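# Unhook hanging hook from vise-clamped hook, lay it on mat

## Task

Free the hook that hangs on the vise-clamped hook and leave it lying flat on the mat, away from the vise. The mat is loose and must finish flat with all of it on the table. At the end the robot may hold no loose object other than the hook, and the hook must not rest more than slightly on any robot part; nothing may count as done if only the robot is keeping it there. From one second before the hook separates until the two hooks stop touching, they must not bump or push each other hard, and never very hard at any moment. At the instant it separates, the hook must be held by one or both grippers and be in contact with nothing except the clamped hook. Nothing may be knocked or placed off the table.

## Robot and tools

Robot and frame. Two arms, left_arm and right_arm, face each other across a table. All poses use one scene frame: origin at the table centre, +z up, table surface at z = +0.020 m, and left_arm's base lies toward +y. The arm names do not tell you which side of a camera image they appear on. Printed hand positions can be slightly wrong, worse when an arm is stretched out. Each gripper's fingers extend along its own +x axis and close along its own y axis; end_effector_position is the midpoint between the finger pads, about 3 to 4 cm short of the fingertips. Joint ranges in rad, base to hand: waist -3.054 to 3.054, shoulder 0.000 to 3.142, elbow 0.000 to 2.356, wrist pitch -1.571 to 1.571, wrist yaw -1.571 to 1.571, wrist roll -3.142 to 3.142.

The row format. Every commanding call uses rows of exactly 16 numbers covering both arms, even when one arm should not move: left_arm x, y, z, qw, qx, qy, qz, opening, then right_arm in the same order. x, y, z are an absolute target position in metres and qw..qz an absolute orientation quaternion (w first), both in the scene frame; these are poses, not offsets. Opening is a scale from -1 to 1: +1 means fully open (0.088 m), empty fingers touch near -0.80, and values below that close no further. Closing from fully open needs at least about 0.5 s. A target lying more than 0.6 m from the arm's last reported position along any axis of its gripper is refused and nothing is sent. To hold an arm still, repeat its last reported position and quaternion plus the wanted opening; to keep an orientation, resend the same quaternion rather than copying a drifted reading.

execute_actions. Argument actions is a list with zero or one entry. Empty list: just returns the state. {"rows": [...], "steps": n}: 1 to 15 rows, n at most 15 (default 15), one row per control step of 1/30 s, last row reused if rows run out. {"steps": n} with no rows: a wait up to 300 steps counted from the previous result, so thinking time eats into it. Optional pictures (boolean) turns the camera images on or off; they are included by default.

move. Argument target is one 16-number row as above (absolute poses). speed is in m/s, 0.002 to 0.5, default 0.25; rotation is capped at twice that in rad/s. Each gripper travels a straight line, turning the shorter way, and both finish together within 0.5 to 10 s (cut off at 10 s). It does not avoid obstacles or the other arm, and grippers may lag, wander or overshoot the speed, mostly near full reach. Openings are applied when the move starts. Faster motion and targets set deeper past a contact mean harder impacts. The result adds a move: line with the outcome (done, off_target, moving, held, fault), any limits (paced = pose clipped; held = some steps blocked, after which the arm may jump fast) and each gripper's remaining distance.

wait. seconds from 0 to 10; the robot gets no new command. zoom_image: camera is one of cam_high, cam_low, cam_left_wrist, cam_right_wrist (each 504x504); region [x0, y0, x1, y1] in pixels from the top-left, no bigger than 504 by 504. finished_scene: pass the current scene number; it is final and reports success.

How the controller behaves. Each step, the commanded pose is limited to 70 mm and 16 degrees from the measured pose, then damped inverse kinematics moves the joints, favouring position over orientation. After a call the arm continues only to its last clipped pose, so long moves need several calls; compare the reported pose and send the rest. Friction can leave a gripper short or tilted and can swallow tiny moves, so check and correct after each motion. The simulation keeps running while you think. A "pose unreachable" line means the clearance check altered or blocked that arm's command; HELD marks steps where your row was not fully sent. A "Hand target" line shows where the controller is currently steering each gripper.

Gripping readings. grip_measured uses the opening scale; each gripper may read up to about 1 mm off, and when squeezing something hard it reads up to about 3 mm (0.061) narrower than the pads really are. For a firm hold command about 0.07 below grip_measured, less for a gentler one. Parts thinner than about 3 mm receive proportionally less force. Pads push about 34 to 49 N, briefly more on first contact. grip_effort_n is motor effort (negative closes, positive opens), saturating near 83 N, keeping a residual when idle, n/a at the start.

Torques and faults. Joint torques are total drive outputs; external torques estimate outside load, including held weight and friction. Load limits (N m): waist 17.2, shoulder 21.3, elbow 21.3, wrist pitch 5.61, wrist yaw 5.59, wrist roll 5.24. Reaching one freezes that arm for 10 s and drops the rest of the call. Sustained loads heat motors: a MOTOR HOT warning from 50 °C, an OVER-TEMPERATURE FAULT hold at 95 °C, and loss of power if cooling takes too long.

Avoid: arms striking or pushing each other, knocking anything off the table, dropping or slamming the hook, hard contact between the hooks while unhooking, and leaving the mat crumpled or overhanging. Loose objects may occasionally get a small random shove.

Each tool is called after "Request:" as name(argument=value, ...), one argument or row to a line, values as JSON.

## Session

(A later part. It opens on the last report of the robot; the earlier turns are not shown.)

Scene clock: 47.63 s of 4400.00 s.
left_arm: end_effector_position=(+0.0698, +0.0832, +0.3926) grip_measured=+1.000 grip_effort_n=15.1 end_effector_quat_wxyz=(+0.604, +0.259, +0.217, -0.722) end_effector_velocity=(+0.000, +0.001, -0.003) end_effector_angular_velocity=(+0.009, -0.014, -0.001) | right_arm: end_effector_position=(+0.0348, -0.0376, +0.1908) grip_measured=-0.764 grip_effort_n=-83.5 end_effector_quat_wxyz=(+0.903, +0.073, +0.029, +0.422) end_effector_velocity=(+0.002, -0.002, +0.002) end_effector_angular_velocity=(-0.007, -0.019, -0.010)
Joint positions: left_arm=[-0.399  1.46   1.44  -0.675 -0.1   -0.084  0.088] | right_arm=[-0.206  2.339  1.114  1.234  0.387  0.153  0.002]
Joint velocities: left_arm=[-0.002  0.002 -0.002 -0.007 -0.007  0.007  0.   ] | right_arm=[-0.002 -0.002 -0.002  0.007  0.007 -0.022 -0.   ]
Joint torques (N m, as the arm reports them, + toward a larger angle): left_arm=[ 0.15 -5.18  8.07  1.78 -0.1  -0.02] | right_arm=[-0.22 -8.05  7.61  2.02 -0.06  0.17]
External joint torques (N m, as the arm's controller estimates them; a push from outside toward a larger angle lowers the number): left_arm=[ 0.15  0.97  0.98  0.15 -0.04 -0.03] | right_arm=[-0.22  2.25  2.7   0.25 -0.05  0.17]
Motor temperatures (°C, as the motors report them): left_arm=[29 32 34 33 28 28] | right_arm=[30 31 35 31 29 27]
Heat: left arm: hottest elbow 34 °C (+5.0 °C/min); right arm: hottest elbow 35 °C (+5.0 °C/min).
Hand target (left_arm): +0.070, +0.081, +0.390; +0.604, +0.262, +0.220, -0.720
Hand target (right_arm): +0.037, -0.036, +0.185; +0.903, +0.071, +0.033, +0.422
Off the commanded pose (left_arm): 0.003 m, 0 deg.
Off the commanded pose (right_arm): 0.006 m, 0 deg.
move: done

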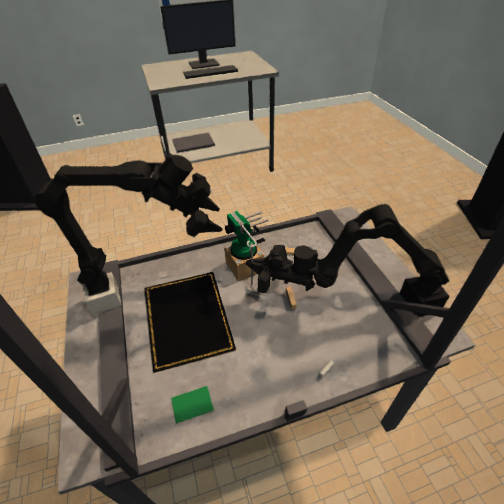

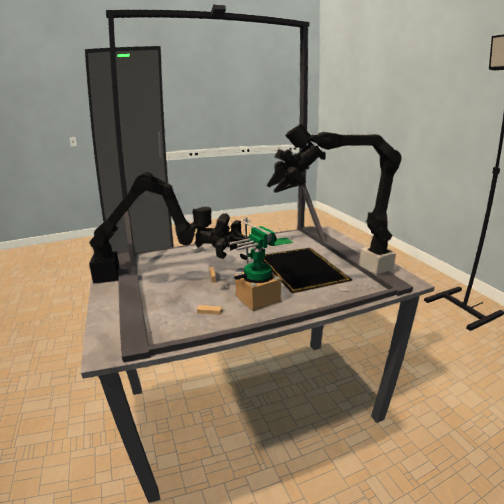

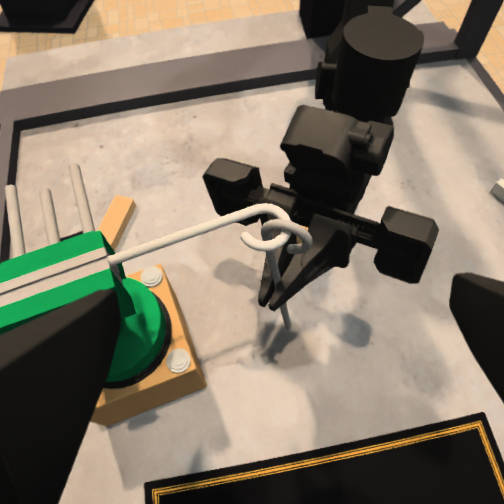

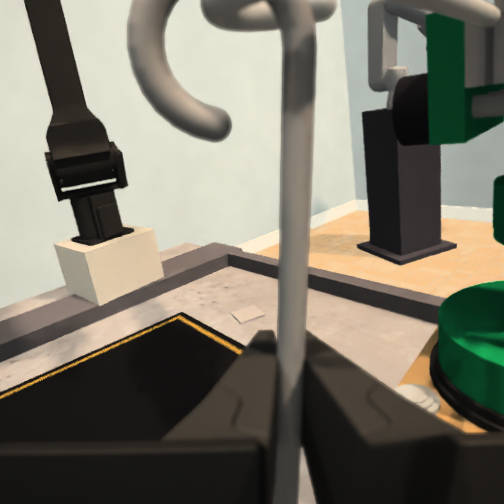

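Request:
move(
  target=[0.07, 0.081, 0.39, 0.604, 0.262, 0.220, -0.720, 1.0, 0.0350, -0.0347, 0.197, 0.903, 0.0711, 0.0332, 0.4217, -0.85],
  speed=0.015,
)

Scene clock: 50.37 s of 4400.00 s.
left_arm: end_effector_position=(+0.0698, +0.0832, +0.3926) grip_measured=+1.000 grip_effort_n=15.1 end_effector_quat_wxyz=(+0.604, +0.259, +0.217, -0.722) end_effector_velocity=(+0.000, +0.001, -0.003) end_effector_angular_velocity=(+0.011, -0.003, +0.008) | right_arm: end_effector_position=(+0.0352, -0.0370, +0.1905) grip_measured=-0.764 grip_effort_n=-83.5 end_effector_quat_wxyz=(+0.904, +0.065, +0.036, +0.421) end_effector_velocity=(+0.002, -0.001, +0.006) end_effector_angular_velocity=(+0.012, +0.003, -0.010)
Joint positions: left_arm=[-0.399  1.46   1.44  -0.675 -0.1   -0.084  0.088] | right_arm=[-0.206  2.328  1.116  1.201  0.389  0.153  0.002]
Joint velocities: left_arm=[-0.002  0.002 -0.002 -0.007 -0.007 -0.007  0.   ] | right_arm=[-0.002 -0.012  0.002 -0.007  0.007  0.007 -0.   ]
Joint torques (N m, as the arm reports them, + toward a larger angle): left_arm=[ 0.06 -5.22  8.12  1.79 -0.11 -0.02] | right_arm=[  0.23 -10.58   7.49   1.85   0.04   0.14]
External joint torques (N m, as the arm's controller estimates them; a push from outside toward a larger angle lowers the number): left_arm=[ 0.04  0.93  1.04  0.17 -0.05 -0.02] | right_arm=[ 0.24 -0.13  2.46  0.04  0.03  0.14]
Motor temperatures (°C, as the motors report them): left_arm=[29 32 35 33 28 28] | right_arm=[30 31 35 31 29 27]
Heat: left arm: hottest elbow 35 °C (+6.0 °C/min); right arm: hottest elbow 35 °C (+4.8 °C/min).
Hand target (left_arm): +0.070, +0.081, +0.390; +0.604, +0.262, +0.220, -0.720
Hand target (right_arm): +0.035, -0.035, +0.197; +0.903, +0.071, +0.033, +0.422
Off the commanded pose (left_arm): 0.003 m, 0 deg.
Off the commanded pose (right_arm): 0.007 m, 1 deg.
move: done

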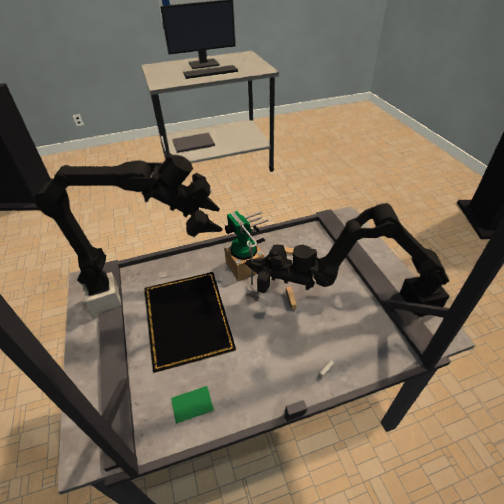

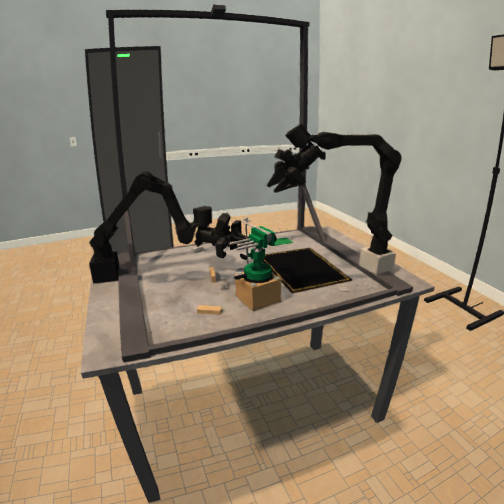

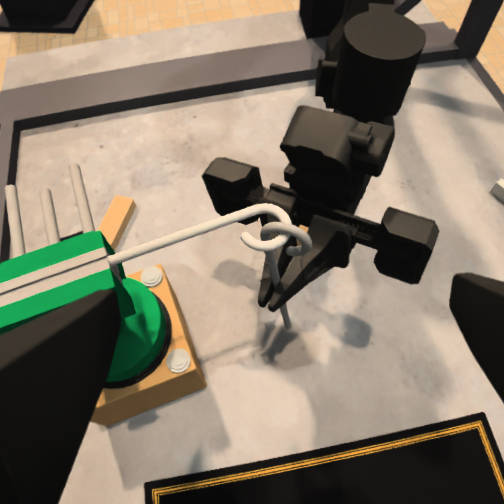

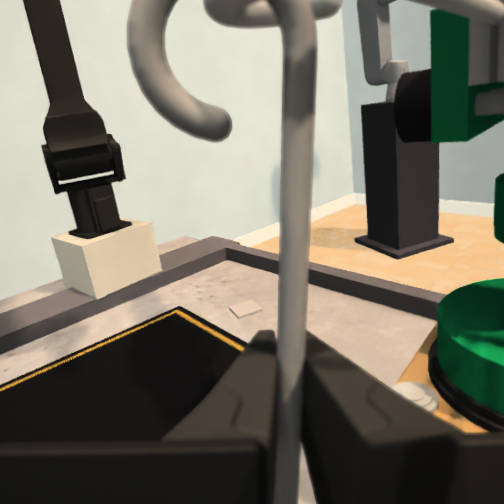

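Request:
move(
  target=[0.07, 0.081, 0.39, 0.604, 0.262, 0.220, -0.720, 1.0, 0.0335, -0.0335, 0.204, 0.903, 0.0711, 0.0332, 0.4217, -0.85],
  speed=0.015,
)

Scene clock: 52.07 s of 4400.00 s.
left_arm: end_effector_position=(+0.0698, +0.0832, +0.3926) grip_measured=+1.000 grip_effort_n=15.1 end_effector_quat_wxyz=(+0.604, +0.259, +0.217, -0.722) end_effector_velocity=(+0.003, +0.001, -0.001) end_effector_angular_velocity=(+0.004, -0.010, +0.019) | right_arm: end_effector_position=(+0.0341, -0.0364, +0.1929) grip_measured=-0.764 grip_effort_n=-83.5 end_effector_quat_wxyz=(+0.904, +0.061, +0.040, +0.421) end_effector_velocity=(+0.001, +0.000, +0.001) end_effector_angular_velocity=(-0.007, -0.004, +0.015)
Joint positions: left_arm=[-0.399  1.46   1.44  -0.675 -0.1   -0.084  0.088] | right_arm=[-0.203  2.313  1.117  1.173  0.391  0.153  0.002]
Joint velocities: left_arm=[-0.002 -0.002 -0.002 -0.007 -0.022 -0.007  0.   ] | right_arm=[-0.007 -0.007 -0.002 -0.007 -0.022 -0.007  0.   ]
Joint torques (N m, as the arm reports them, + toward a larger angle): left_arm=[ 0.08 -5.21  8.08  1.77 -0.09  0.  ] | right_arm=[  0.38 -11.52   7.89   2.14   0.1    0.2 ]
External joint torques (N m, as the arm's controller estimates them; a push from outside toward a larger angle lowers the number): left_arm=[ 0.05  1.01  0.98  0.14 -0.03  0.  ] | right_arm=[ 0.47 -1.27  2.87  0.37  0.09  0.2 ]
Motor temperatures (°C, as the motors report them): left_arm=[29 32 35 33 28 28] | right_arm=[30 32 35 31 29 27]
Heat: left arm: hottest elbow 35 °C (+5.8 °C/min); right arm: hottest elbow 35 °C (+4.6 °C/min).
Hand target (left_arm): +0.070, +0.081, +0.390; +0.604, +0.262, +0.220, -0.720
Hand target (right_arm): +0.034, -0.034, +0.204; +0.903, +0.071, +0.033, +0.422
Off the commanded pose (left_arm): 0.003 m, 0 deg.
Off the commanded pose (right_arm): 0.011 m, 1 deg.
move: off_target (right_arm)

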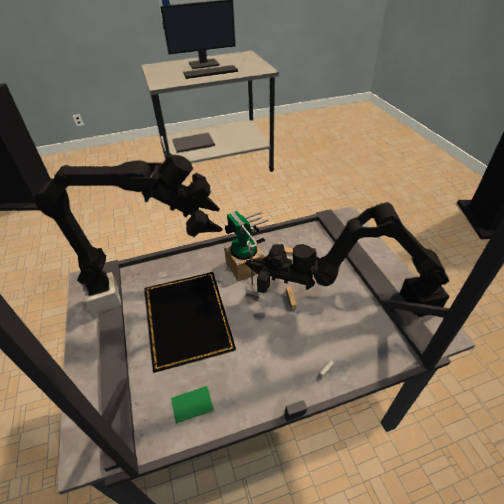

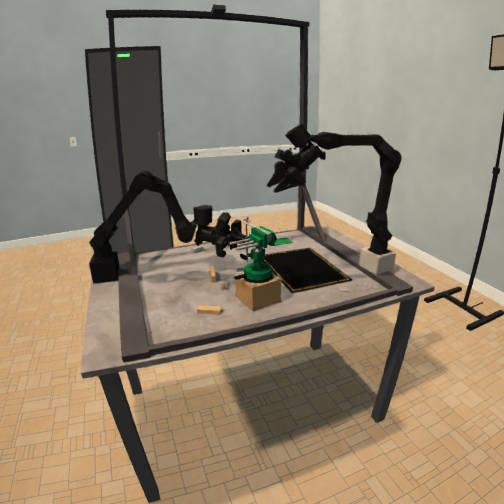

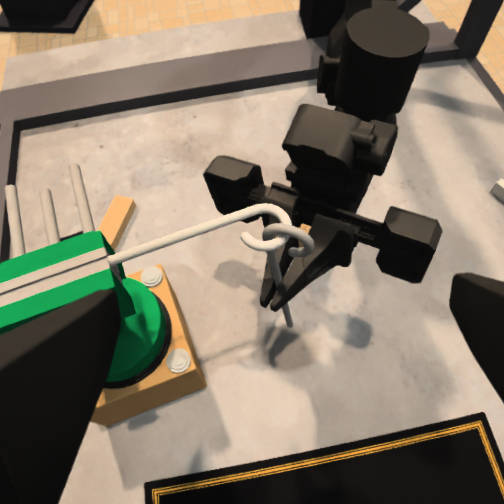

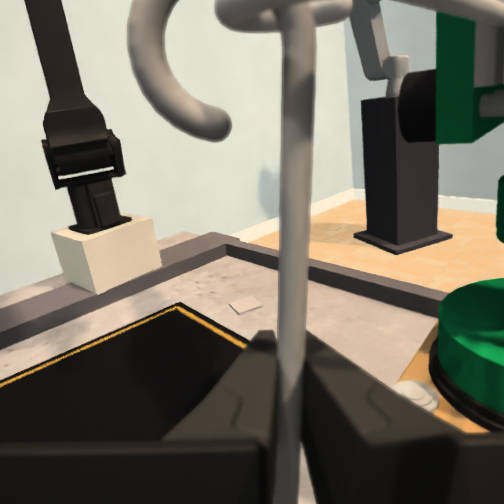

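Request:
move(
  target=[0.07, 0.081, 0.39, 0.604, 0.262, 0.220, -0.720, 1.0, 0.0330, -0.0331, 0.211, 0.903, 0.0711, 0.0332, 0.4217, -0.85],
  speed=0.015,
)

Scene clock: 53.87 s of 4400.00 s.
left_arm: end_effector_position=(+0.0698, +0.0832, +0.3926) grip_measured=+1.000 grip_effort_n=15.1 end_effector_quat_wxyz=(+0.604, +0.259, +0.217, -0.722) end_effector_velocity=(+0.001, +0.002, -0.001) end_effector_angular_velocity=(+0.007, -0.001, +0.008) | right_arm: end_effector_position=(+0.0337, -0.0361, +0.1998) grip_measured=-0.764 grip_effort_n=-83.5 end_effector_quat_wxyz=(+0.904, +0.061, +0.040, +0.421) end_effector_velocity=(+0.000, -0.000, -0.001) end_effector_angular_velocity=(-0.021, -0.014, +0.005)
Joint positions: left_arm=[-0.399  1.46   1.44  -0.675 -0.1   -0.084  0.088] | right_arm=[-0.202  2.292  1.117  1.151  0.393  0.153  0.002]
Joint velocities: left_arm=[-0.002 -0.002 -0.002 -0.007 -0.007 -0.007  0.   ] | right_arm=[-0.002 -0.002 -0.002 -0.007 -0.007 -0.022 -0.   ]
Joint torques (N m, as the arm reports them, + toward a larger angle): left_arm=[ 0.09 -5.21  8.07  1.78 -0.11 -0.04] | right_arm=[  0.34 -11.38   8.15   2.13   0.13   0.21]
External joint torques (N m, as the arm's controller estimates them; a push from outside toward a larger angle lowers the number): left_arm=[ 0.09  1.05  0.94  0.14 -0.06 -0.04] | right_arm=[ 0.29 -1.15  3.05  0.36  0.12  0.21]
Motor temperatures (°C, as the motors report them): left_arm=[29 32 35 33 28 28] | right_arm=[30 32 35 31 29 27]
Heat: left arm: hottest elbow 35 °C (+5.6 °C/min); right arm: hottest elbow 35 °C (+4.5 °C/min).
Hand target (left_arm): +0.070, +0.081, +0.390; +0.604, +0.262, +0.220, -0.720
Hand target (right_arm): +0.033, -0.033, +0.211; +0.903, +0.071, +0.033, +0.422
Off the commanded pose (left_arm): 0.003 m, 0 deg.
Off the commanded pose (right_arm): 0.012 m, 1 deg.
move: off_target (right_arm)

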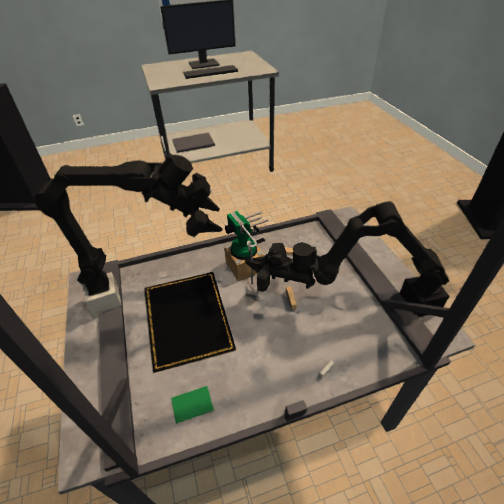

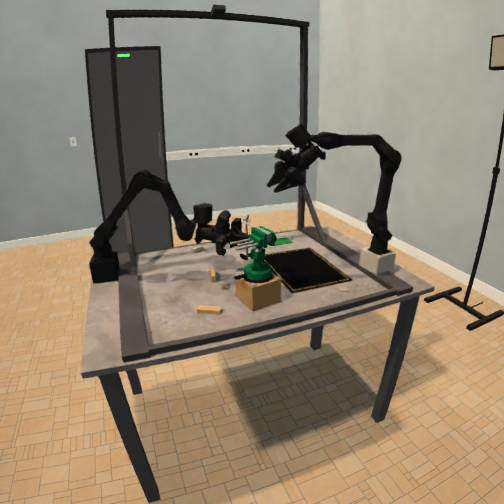

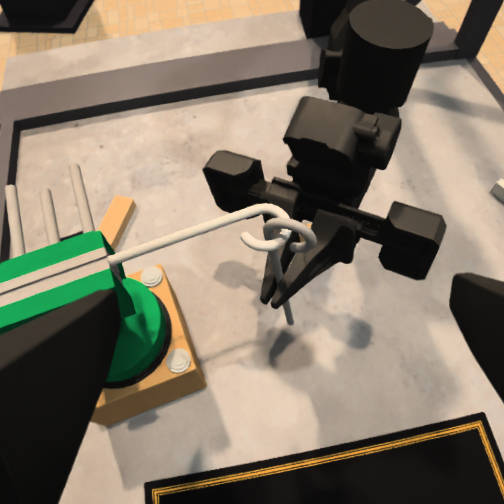

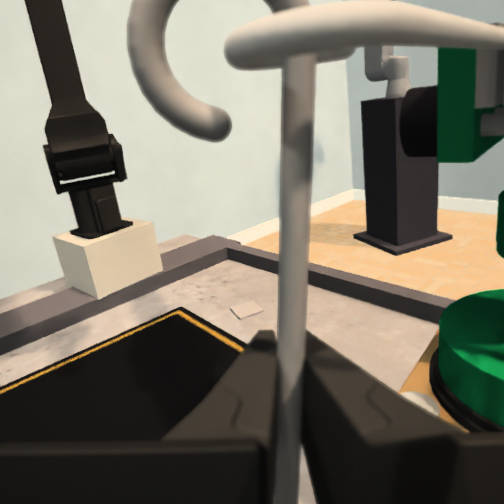

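Request:
zoom_image(
  camera="cam_left_wrist",
  region=[230, 190, 330, 290],
)

Region (230, 190, 330, 290) of cam_left_wrist's 504x504 image, scaled by 5.040, with more detail than that image has.

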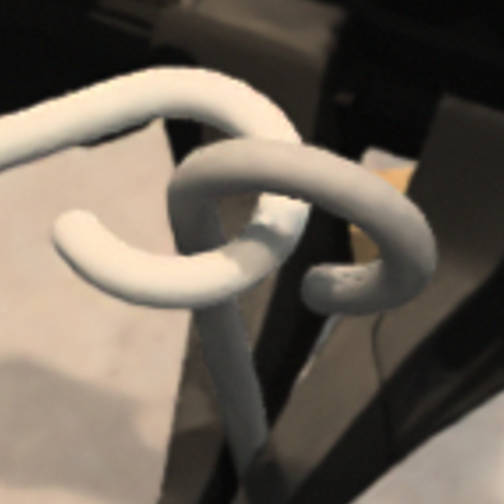

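Request:
move(
  target=[0.07, 0.081, 0.39, 0.604, 0.262, 0.220, -0.720, 1.0, 0.0305, -0.0355, 0.214, 0.903, 0.0711, 0.0332, 0.4217, -0.85],
  speed=0.015,
)

Request:
zoom_image(
  camera="cam_left_wrist",
  region=[230, 190, 330, 290],
)

Scene clock: 57.47 s of 4400.00 s.
left_arm: end_effector_position=(+0.0698, +0.0832, +0.3926) grip_measured=+1.000 grip_effort_n=15.1 end_effector_quat_wxyz=(+0.604, +0.259, +0.217, -0.722) end_effector_velocity=(+0.001, +0.003, -0.006) end_effector_angular_velocity=(+0.025, -0.007, +0.008) | right_arm: end_effector_position=(+0.0321, -0.0355, +0.2076) grip_measured=-0.764 grip_effort_n=-83.5 end_effector_quat_wxyz=(+0.904, +0.065, +0.036, +0.421) end_effector_velocity=(+0.003, -0.001, +0.002) end_effector_angular_velocity=(+0.012, +0.004, -0.000)
Joint positions: left_arm=[-0.399  1.46   1.44  -0.675 -0.1   -0.084  0.088] | right_arm=[-0.197  2.276  1.117  1.149  0.397  0.153  0.002]
Joint velocities: left_arm=[-0.002  0.002 -0.002 -0.022 -0.007 -0.007  0.   ] | right_arm=[-0.007 -0.002 -0.002  0.007 -0.007  0.007  0.   ]
Joint torques (N m, as the arm reports them, + toward a larger angle): left_arm=[ 0.13 -5.18  8.14  1.77 -0.1  -0.02] | right_arm=[  0.34 -11.36   6.47   2.19   0.13   0.15]
External joint torques (N m, as the arm's controller estimates them; a push from outside toward a larger angle lowers the number): left_arm=[ 0.14  0.98  1.07  0.15 -0.05 -0.03] | right_arm=[ 0.4  -1.14  1.28  0.41  0.12  0.15]
Motor temperatures (°C, as the motors report them): left_arm=[29 32 35 33 28 28] | right_arm=[30 34 35 31 29 27]
Heat: left arm: hottest elbow 35 °C (+5.2 °C/min); right arm: hottest elbow 35 °C (+4.2 °C/min).
Hand target (left_arm): +0.070, +0.081, +0.390; +0.604, +0.262, +0.220, -0.720
Hand target (right_arm): +0.031, -0.035, +0.214; +0.903, +0.071, +0.033, +0.422
Off the commanded pose (left_arm): 0.003 m, 0 deg.
Off the commanded pose (right_arm): 0.007 m, 1 deg.
move: done

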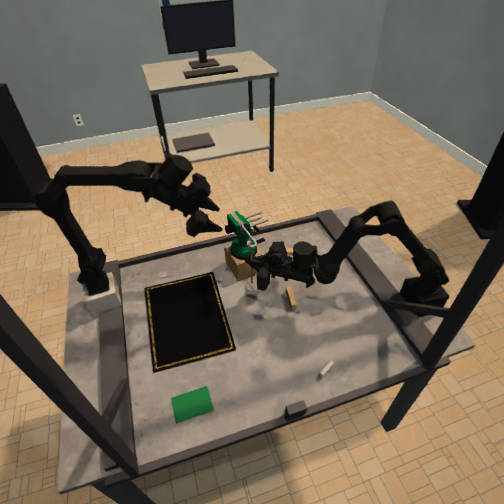

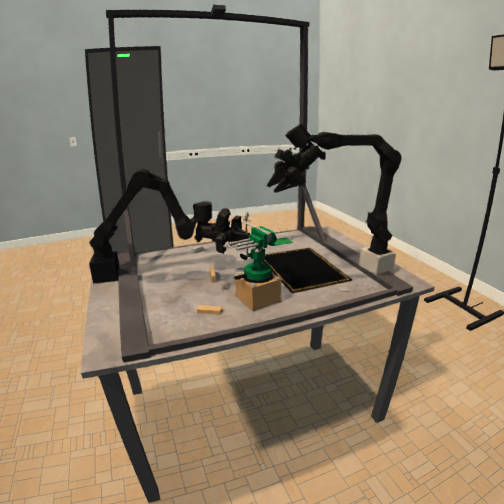

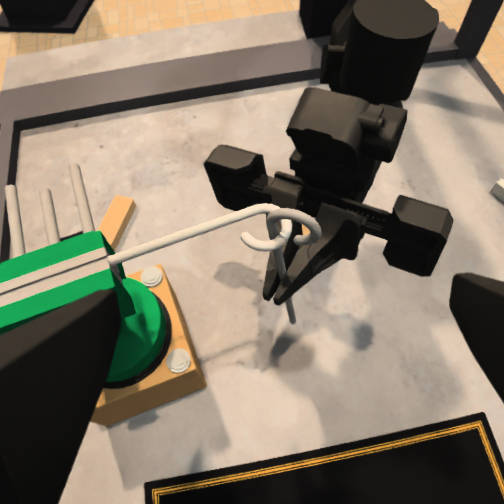

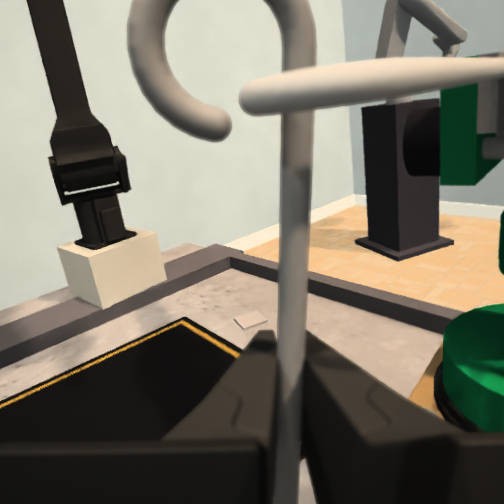

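Region (230, 190, 330, 290) of cam_left_wrist's 504x504 image, scaled by 5.040, with more detail than that image has.

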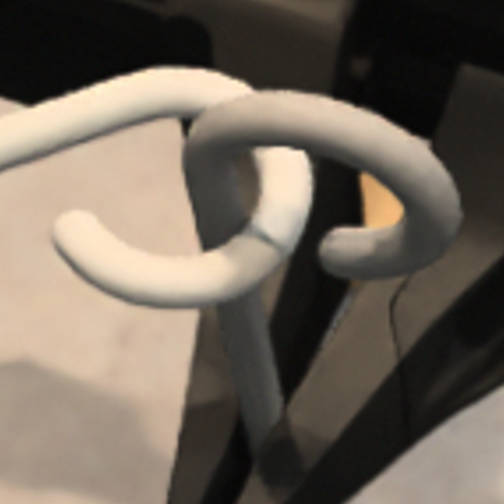

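Request:
move(
  target=[0.07, 0.081, 0.39, 0.604, 0.262, 0.220, -0.720, 1.0, 0.0328, -0.0365, 0.222, 0.903, 0.0711, 0.0332, 0.4217, -0.85],
  speed=0.012,
)

Request:
zoom_image(
  camera="cam_left_wrist",
  region=[230, 190, 330, 290],
)

Scene clock: 59.73 s of 4400.00 s.
left_arm: end_effector_position=(+0.0698, +0.0832, +0.3926) grip_measured=+1.000 grip_effort_n=15.1 end_effector_quat_wxyz=(+0.604, +0.259, +0.217, -0.722) end_effector_velocity=(-0.001, +0.003, +0.001) end_effector_angular_velocity=(-0.000, -0.011, -0.006) | right_arm: end_effector_position=(+0.0320, -0.0355, +0.2158) grip_measured=-0.764 grip_effort_n=-83.5 end_effector_quat_wxyz=(+0.904, +0.066, +0.036, +0.422) end_effector_velocity=(-0.000, -0.001, -0.003) end_effector_angular_velocity=(-0.016, -0.002, +0.005)
Joint positions: left_arm=[-0.399  1.46   1.44  -0.675 -0.1   -0.084  0.088] | right_arm=[-0.197  2.251  1.117  1.125  0.396  0.153  0.002]
Joint velocities: left_arm=[-0.007 -0.007 -0.002 -0.007 -0.007  0.007  0.   ] | right_arm=[-0.002 -0.002 -0.007 -0.007 -0.007 -0.007 -0.   ]
Joint torques (N m, as the arm reports them, + toward a larger angle): left_arm=[ 0.13 -5.23  8.16  1.77 -0.11 -0.03] | right_arm=[ -0.21 -11.23   6.29   2.1   -0.02   0.18]
External joint torques (N m, as the arm's controller estimates them; a push from outside toward a larger angle lowers the number): left_arm=[ 0.18  1.08  0.99  0.13 -0.06 -0.03] | right_arm=[-0.21 -1.17  1.07  0.35 -0.02  0.18]
Motor temperatures (°C, as the motors report them): left_arm=[29 32 36 33 28 28] | right_arm=[30 34 35 32 29 27]
Heat: left arm: hottest elbow 36 °C (+6.0 °C/min); right arm: hottest elbow 35 °C (+4.0 °C/min).
Hand target (left_arm): +0.070, +0.081, +0.390; +0.604, +0.262, +0.220, -0.720
Hand target (right_arm): +0.033, -0.036, +0.222; +0.903, +0.071, +0.033, +0.422
Off the commanded pose (left_arm): 0.003 m, 0 deg.
Off the commanded pose (right_arm): 0.006 m, 1 deg.
move: done

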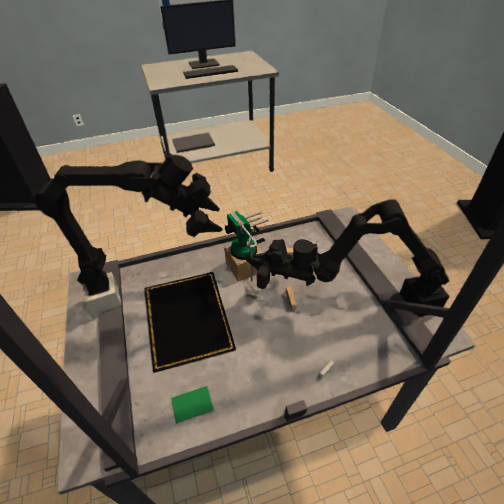

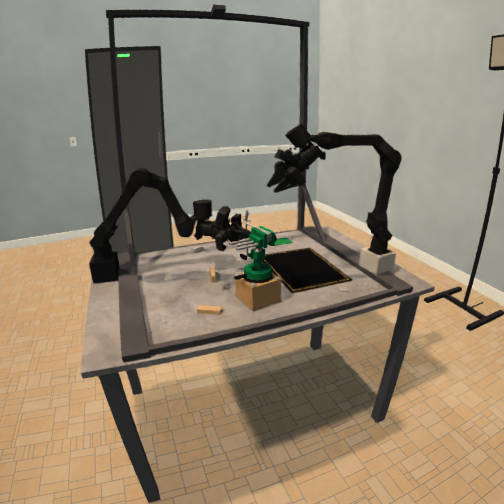

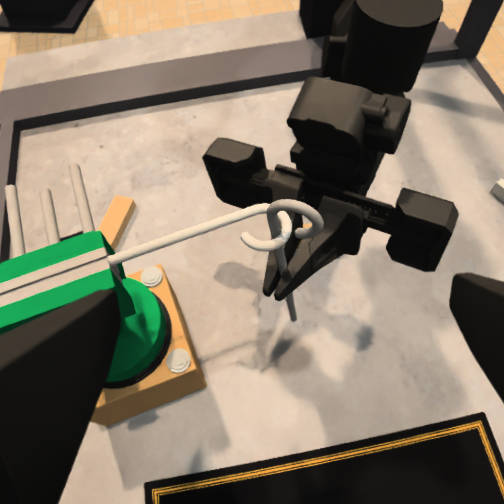

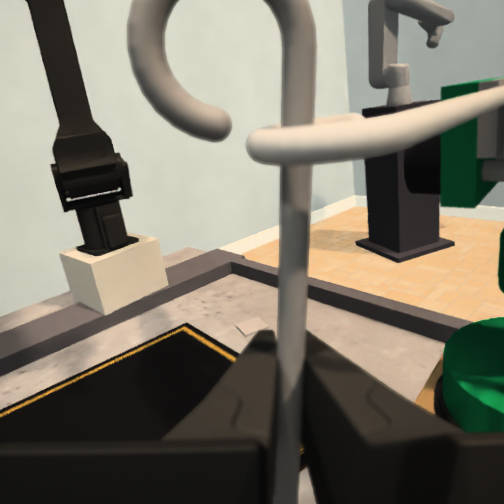

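Region (230, 190, 330, 290) of cam_left_wrist's 504x504 image, scaled by 5.040, with more detail than that image has.

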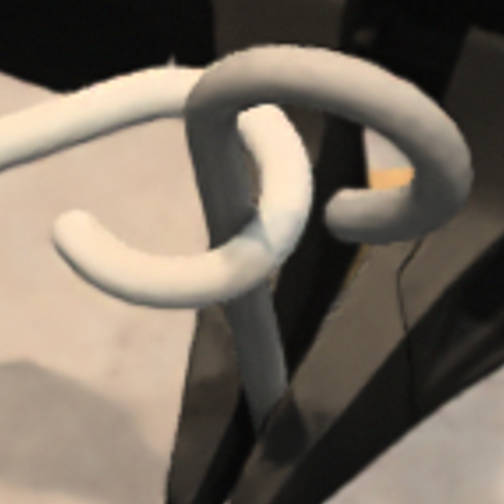

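Request:
move(
  target=[0.07, 0.081, 0.39, 0.604, 0.262, 0.220, -0.720, 1.0, 0.0362, -0.0380, 0.233, 0.903, 0.0711, 0.0332, 0.4217, -0.85],
  speed=0.012,
)

Request:
zoom_image(
  camera="cam_left_wrist",
  region=[220, 170, 340, 290],
)

Scene clock: 62.33 s of 4400.00 s.
left_arm: end_effector_position=(+0.0698, +0.0832, +0.3926) grip_measured=+1.000 grip_effort_n=15.1 end_effector_quat_wxyz=(+0.604, +0.259, +0.217, -0.722) end_effector_velocity=(+0.001, +0.003, -0.002) end_effector_angular_velocity=(+0.011, -0.024, +0.005) | right_arm: end_effector_position=(+0.0349, -0.0369, +0.2265) grip_measured=-0.764 grip_effort_n=-83.5 end_effector_quat_wxyz=(+0.904, +0.065, +0.036, +0.422) end_effector_velocity=(+0.002, -0.002, -0.000) end_effector_angular_velocity=(-0.021, -0.015, +0.000)
Joint positions: left_arm=[-0.399  1.46   1.44  -0.675 -0.1   -0.084  0.088] | right_arm=[-0.205  2.218  1.117  1.091  0.387  0.153  0.002]
Joint velocities: left_arm=[-0.007 -0.002  0.002 -0.022 -0.022  0.007  0.   ] | right_arm=[-0.007 -0.007 -0.007 -0.007 -0.007 -0.022 -0.   ]
Joint torques (N m, as the arm reports them, + toward a larger angle): left_arm=[ 0.16 -5.24  8.09  1.78 -0.12 -0.03] | right_arm=[ -0.2  -11.23   6.81   2.13  -0.05   0.17]
External joint torques (N m, as the arm's controller estimates them; a push from outside toward a larger angle lowers the number): left_arm=[ 0.2   1.02  0.96  0.15 -0.06 -0.04] | right_arm=[-0.14 -1.07  1.36  0.35 -0.06  0.17]
Motor temperatures (°C, as the motors report them): left_arm=[29 32 36 33 28 28] | right_arm=[30 35 35 32 29 27]
Heat: left arm: hottest elbow 36 °C (+5.1 °C/min); right arm: hottest shoulder 35 °C (+4.0 °C/min).
Hand target (left_arm): +0.070, +0.081, +0.390; +0.604, +0.262, +0.220, -0.720
Hand target (right_arm): +0.036, -0.038, +0.233; +0.903, +0.071, +0.033, +0.422
Off the commanded pose (left_arm): 0.003 m, 0 deg.
Off the commanded pose (right_arm): 0.007 m, 1 deg.
move: done

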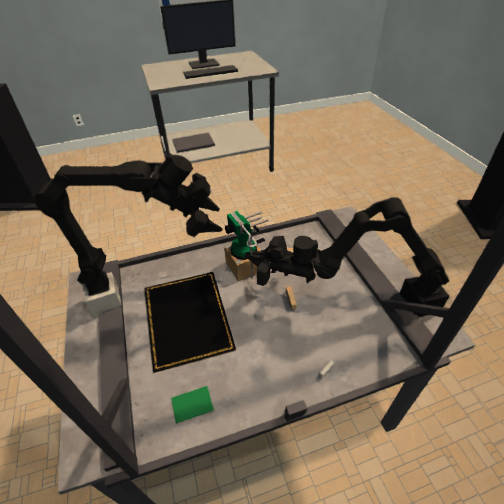

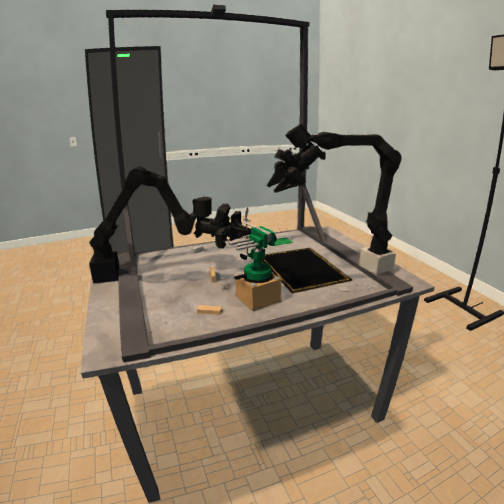

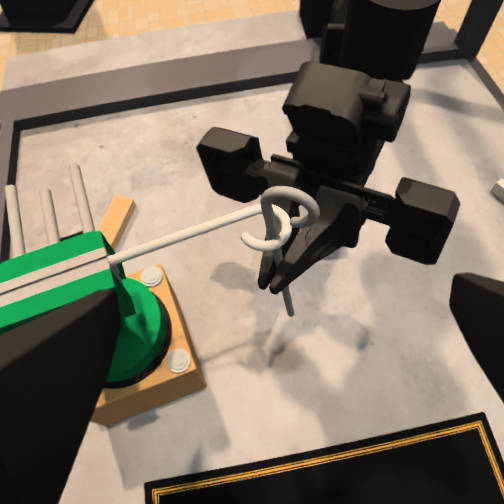

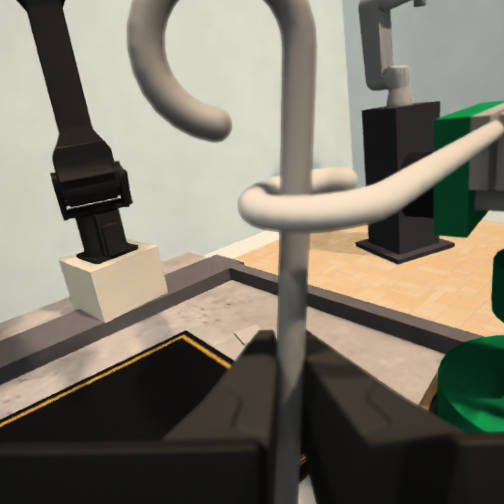

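Region (220, 170, 340, 290) of cam_left_wrist's 504x504 image, scaled by 4.200, with more detail than that image has.

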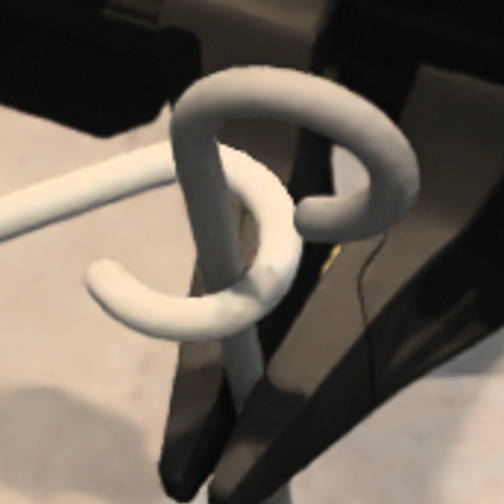

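Request:
zoom_image(
  camera="cam_high",
  region=[232, 220, 272, 260],
)

Region (232, 220, 272, 260) of cam_high's 504x504 image, scaled by 12.600, with more detail than that image has.

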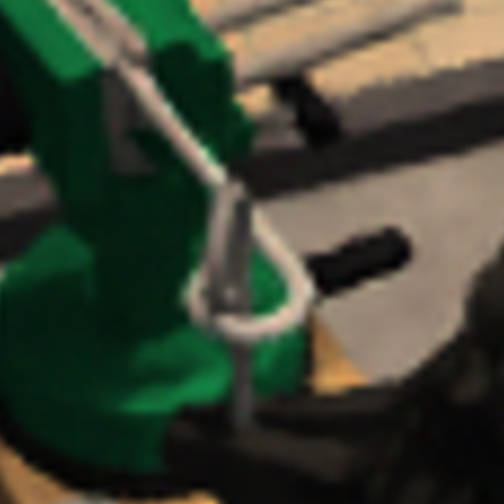

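Request:
move(
  target=[0.055, -0.012, 0.39, 0.551, 0.394, 0.331, -0.656, 1.0, 0.0426, -0.0409, 0.240, 0.903, 0.0711, 0.0332, 0.4217, -0.85],
  speed=0.08,
)

Scene clock: 72.20 s of 4400.00 s.
left_arm: end_effector_position=(+0.0549, -0.0074, +0.3945) grip_measured=+1.000 grip_effort_n=15.6 end_effector_quat_wxyz=(+0.571, +0.343, +0.294, -0.686) end_effector_velocity=(-0.002, +0.003, +0.002) end_effector_angular_velocity=(+0.002, -0.002, +0.003) | right_arm: end_effector_position=(+0.0414, -0.0396, +0.2339) grip_measured=-0.764 grip_effort_n=-83.5 end_effector_quat_wxyz=(+0.904, +0.066, +0.036, +0.422) end_effector_velocity=(-0.002, +0.001, -0.001) end_effector_angular_velocity=(-0.012, -0.003, +0.010)
Joint positions: left_arm=[-0.356  2.074  2.352 -1.215 -0.044 -0.077  0.088] | right_arm=[-0.223  2.195  1.117  1.068  0.37   0.153  0.002]
Joint velocities: left_arm=[-0.007 -0.007 -0.002 -0.007 -0.007 -0.007  0.   ] | right_arm=[ 0.002 -0.002 -0.002 -0.007 -0.007 -0.007 -0.   ]
Joint torques (N m, as the arm reports them, + toward a larger angle): left_arm=[ 0.23 -8.59  7.46  1.6   0.11  0.12] | right_arm=[ -0.32 -11.25   6.86   2.19  -0.07   0.18]
External joint torques (N m, as the arm's controller estimates them; a push from outside toward a larger angle lowers the number): left_arm=[0.29 1.47 1.24 0.24 0.14 0.12] | right_arm=[-0.32 -1.21  1.34  0.42 -0.08  0.18]
Motor temperatures (°C, as the motors report them): left_arm=[29 33 37 34 28 28] | right_arm=[30 38 35 32 29 27]
Heat: left arm: hottest elbow 37 °C (+5.1 °C/min); right arm: hottest shoulder 38 °C (+6.1 °C/min).
Hand target (left_arm): +0.055, -0.011, +0.389; +0.569, +0.346, +0.296, -0.685
Hand target (right_arm): +0.043, -0.041, +0.240; +0.903, +0.071, +0.033, +0.422
Off the commanded pose (left_arm): 0.006 m, 8 deg.
Off the commanded pose (right_arm): 0.006 m, 1 deg.
joint sent to its limit (left arm) — the command would take joint 3 (elbow) past its upper limit, so that joint was sent only as far as its limit.
After step 90, 4.07 s passed at rest.
move: off_target (left_arm)

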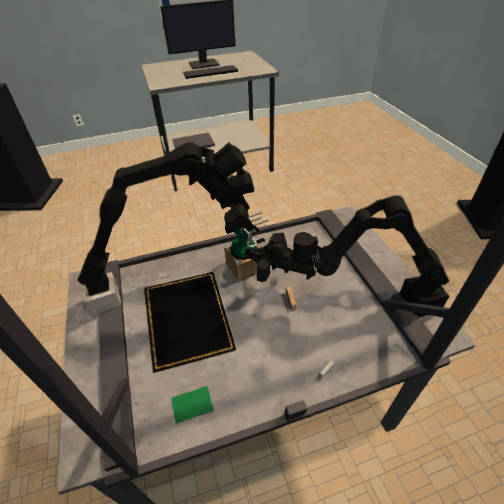

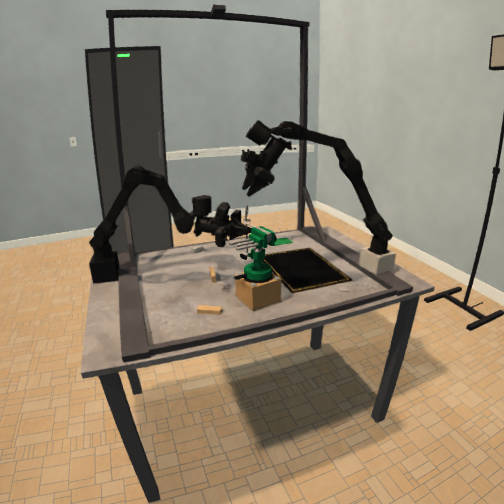

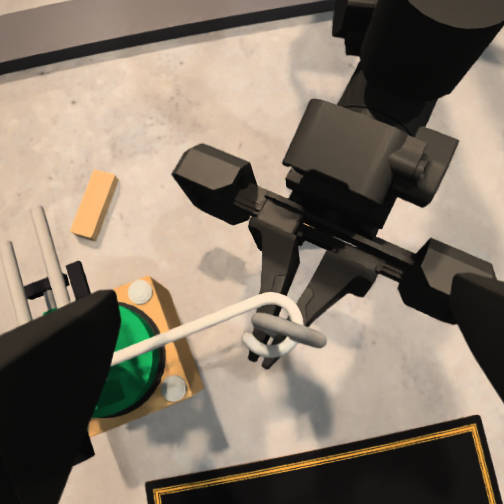

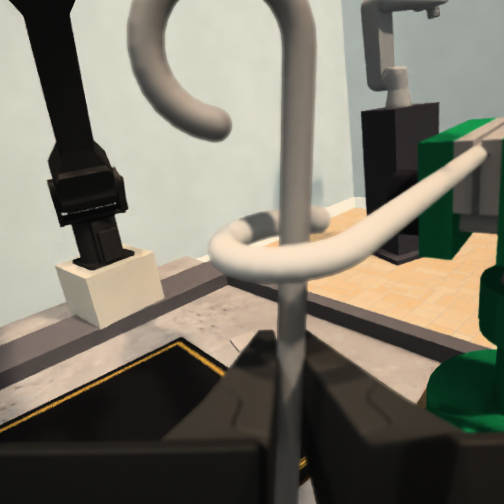

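Request:
zoom_image(
  camera="cam_left_wrist",
  region=[215, 270, 335, 390],
)

Region (215, 270, 335, 390) of cam_left_wrist's 504x504 image, scaled by 4.200, with more detail than that image has.

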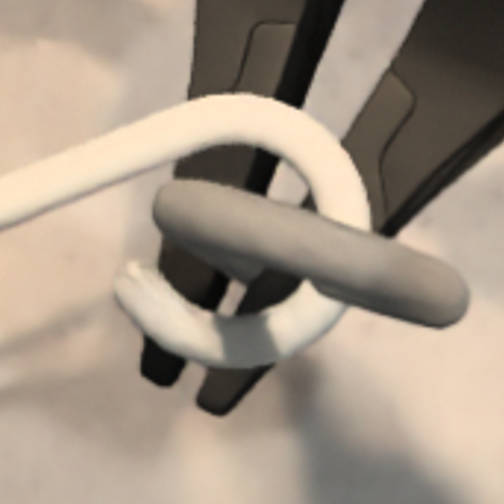

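Request:
move(
  target=[0.0549, -0.0074, 0.3945, 0.571, 0.343, 0.294, -0.686, 1.0, 0.0499, -0.0442, 0.240, 0.903, 0.0711, 0.0332, 0.4217, -0.85],
  speed=0.012,
)

Request:
zoom_image(
  camera="cam_left_wrist",
  region=[215, 270, 335, 390],
)

Scene clock: 75.40 s of 4400.00 s.
left_arm: end_effector_position=(+0.0548, -0.0075, +0.3948) grip_measured=+1.000 grip_effort_n=15.1 end_effector_quat_wxyz=(+0.571, +0.342, +0.293, -0.686) end_effector_velocity=(-0.001, +0.006, -0.000) end_effector_angular_velocity=(+0.019, +0.006, -0.001) | right_arm: end_effector_position=(+0.0492, -0.0424, +0.2345) grip_measured=-0.764 grip_effort_n=-83.5 end_effector_quat_wxyz=(+0.904, +0.066, +0.036, +0.422) end_effector_velocity=(-0.002, -0.000, +0.002) end_effector_angular_velocity=(-0.007, -0.005, +0.020)
Joint positions: left_arm=[-0.356  2.074  2.352 -1.215 -0.044 -0.077  0.088] | right_arm=[-0.242  2.194  1.117  1.068  0.351  0.153  0.002]
Joint velocities: left_arm=[-0.002 -0.007 -0.002 -0.022  0.007 -0.007  0.   ] | right_arm=[-0.002 -0.012 -0.007 -0.007 -0.022 -0.007 -0.   ]
Joint torques (N m, as the arm reports them, + toward a larger angle): left_arm=[ -0.06 -10.41   6.92   1.43  -0.03   0.  ] | right_arm=[ -0.44 -11.2    6.44   2.26  -0.07   0.19]
External joint torques (N m, as the arm's controller estimates them; a push from outside toward a larger angle lowers the number): left_arm=[-0.12 -0.22  0.64  0.08  0.01 -0.01] | right_arm=[-0.44 -1.07  0.87  0.47 -0.07  0.19]
Motor temperatures (°C, as the motors report them): left_arm=[29 34 37 33 28 28] | right_arm=[30 38 35 33 29 27]
Heat: left arm: hottest elbow 37 °C (+5.1 °C/min); right arm: hottest shoulder 38 °C (+6.1 °C/min).
Hand target (left_arm): +0.055, -0.007, +0.395; +0.571, +0.343, +0.294, -0.686
Hand target (right_arm): +0.050, -0.044, +0.240; +0.903, +0.071, +0.033, +0.422
Off the commanded pose (left_arm): 0.000 m, 0 deg.
Off the commanded pose (right_arm): 0.006 m, 1 deg.
move: done

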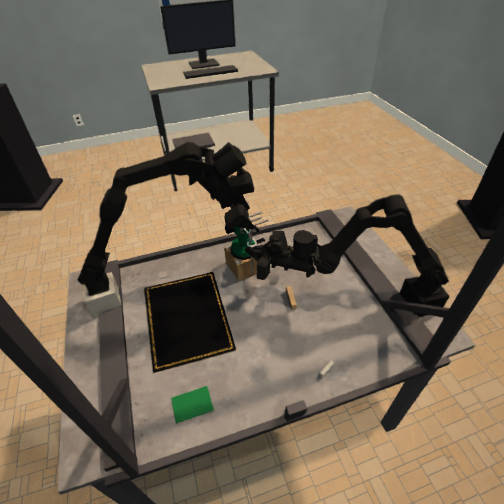

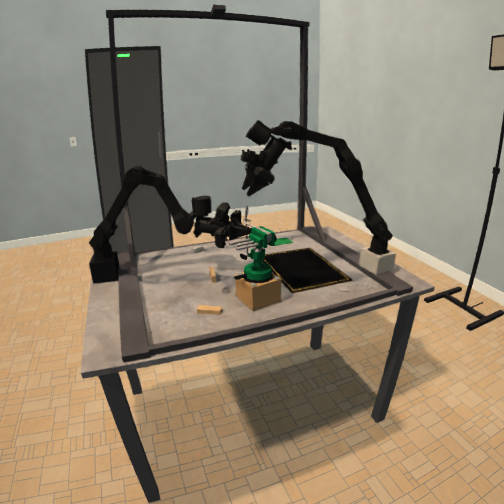

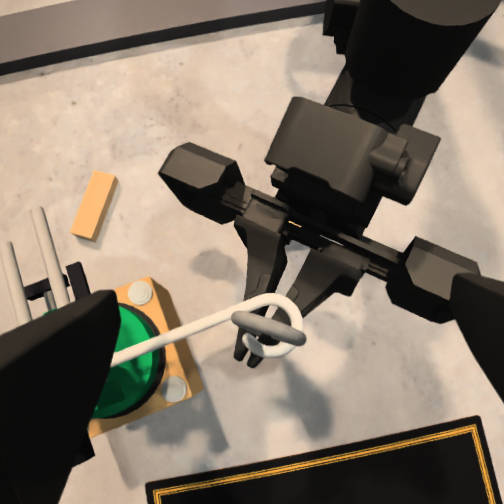

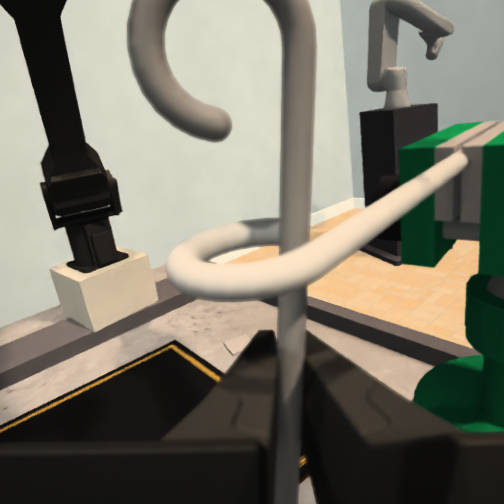

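Region (215, 270, 335, 390) of cam_left_wrist's 504x504 image, scaled by 4.200, with more detail than that image has.

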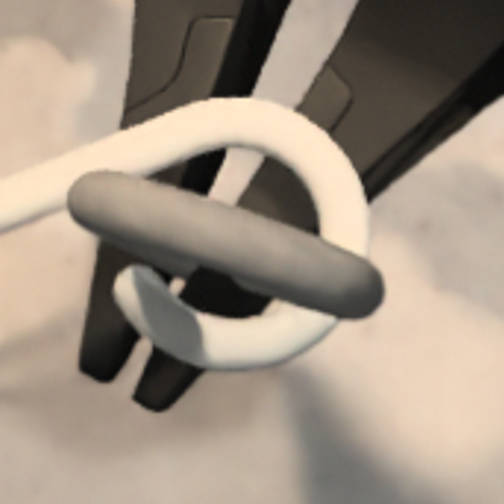

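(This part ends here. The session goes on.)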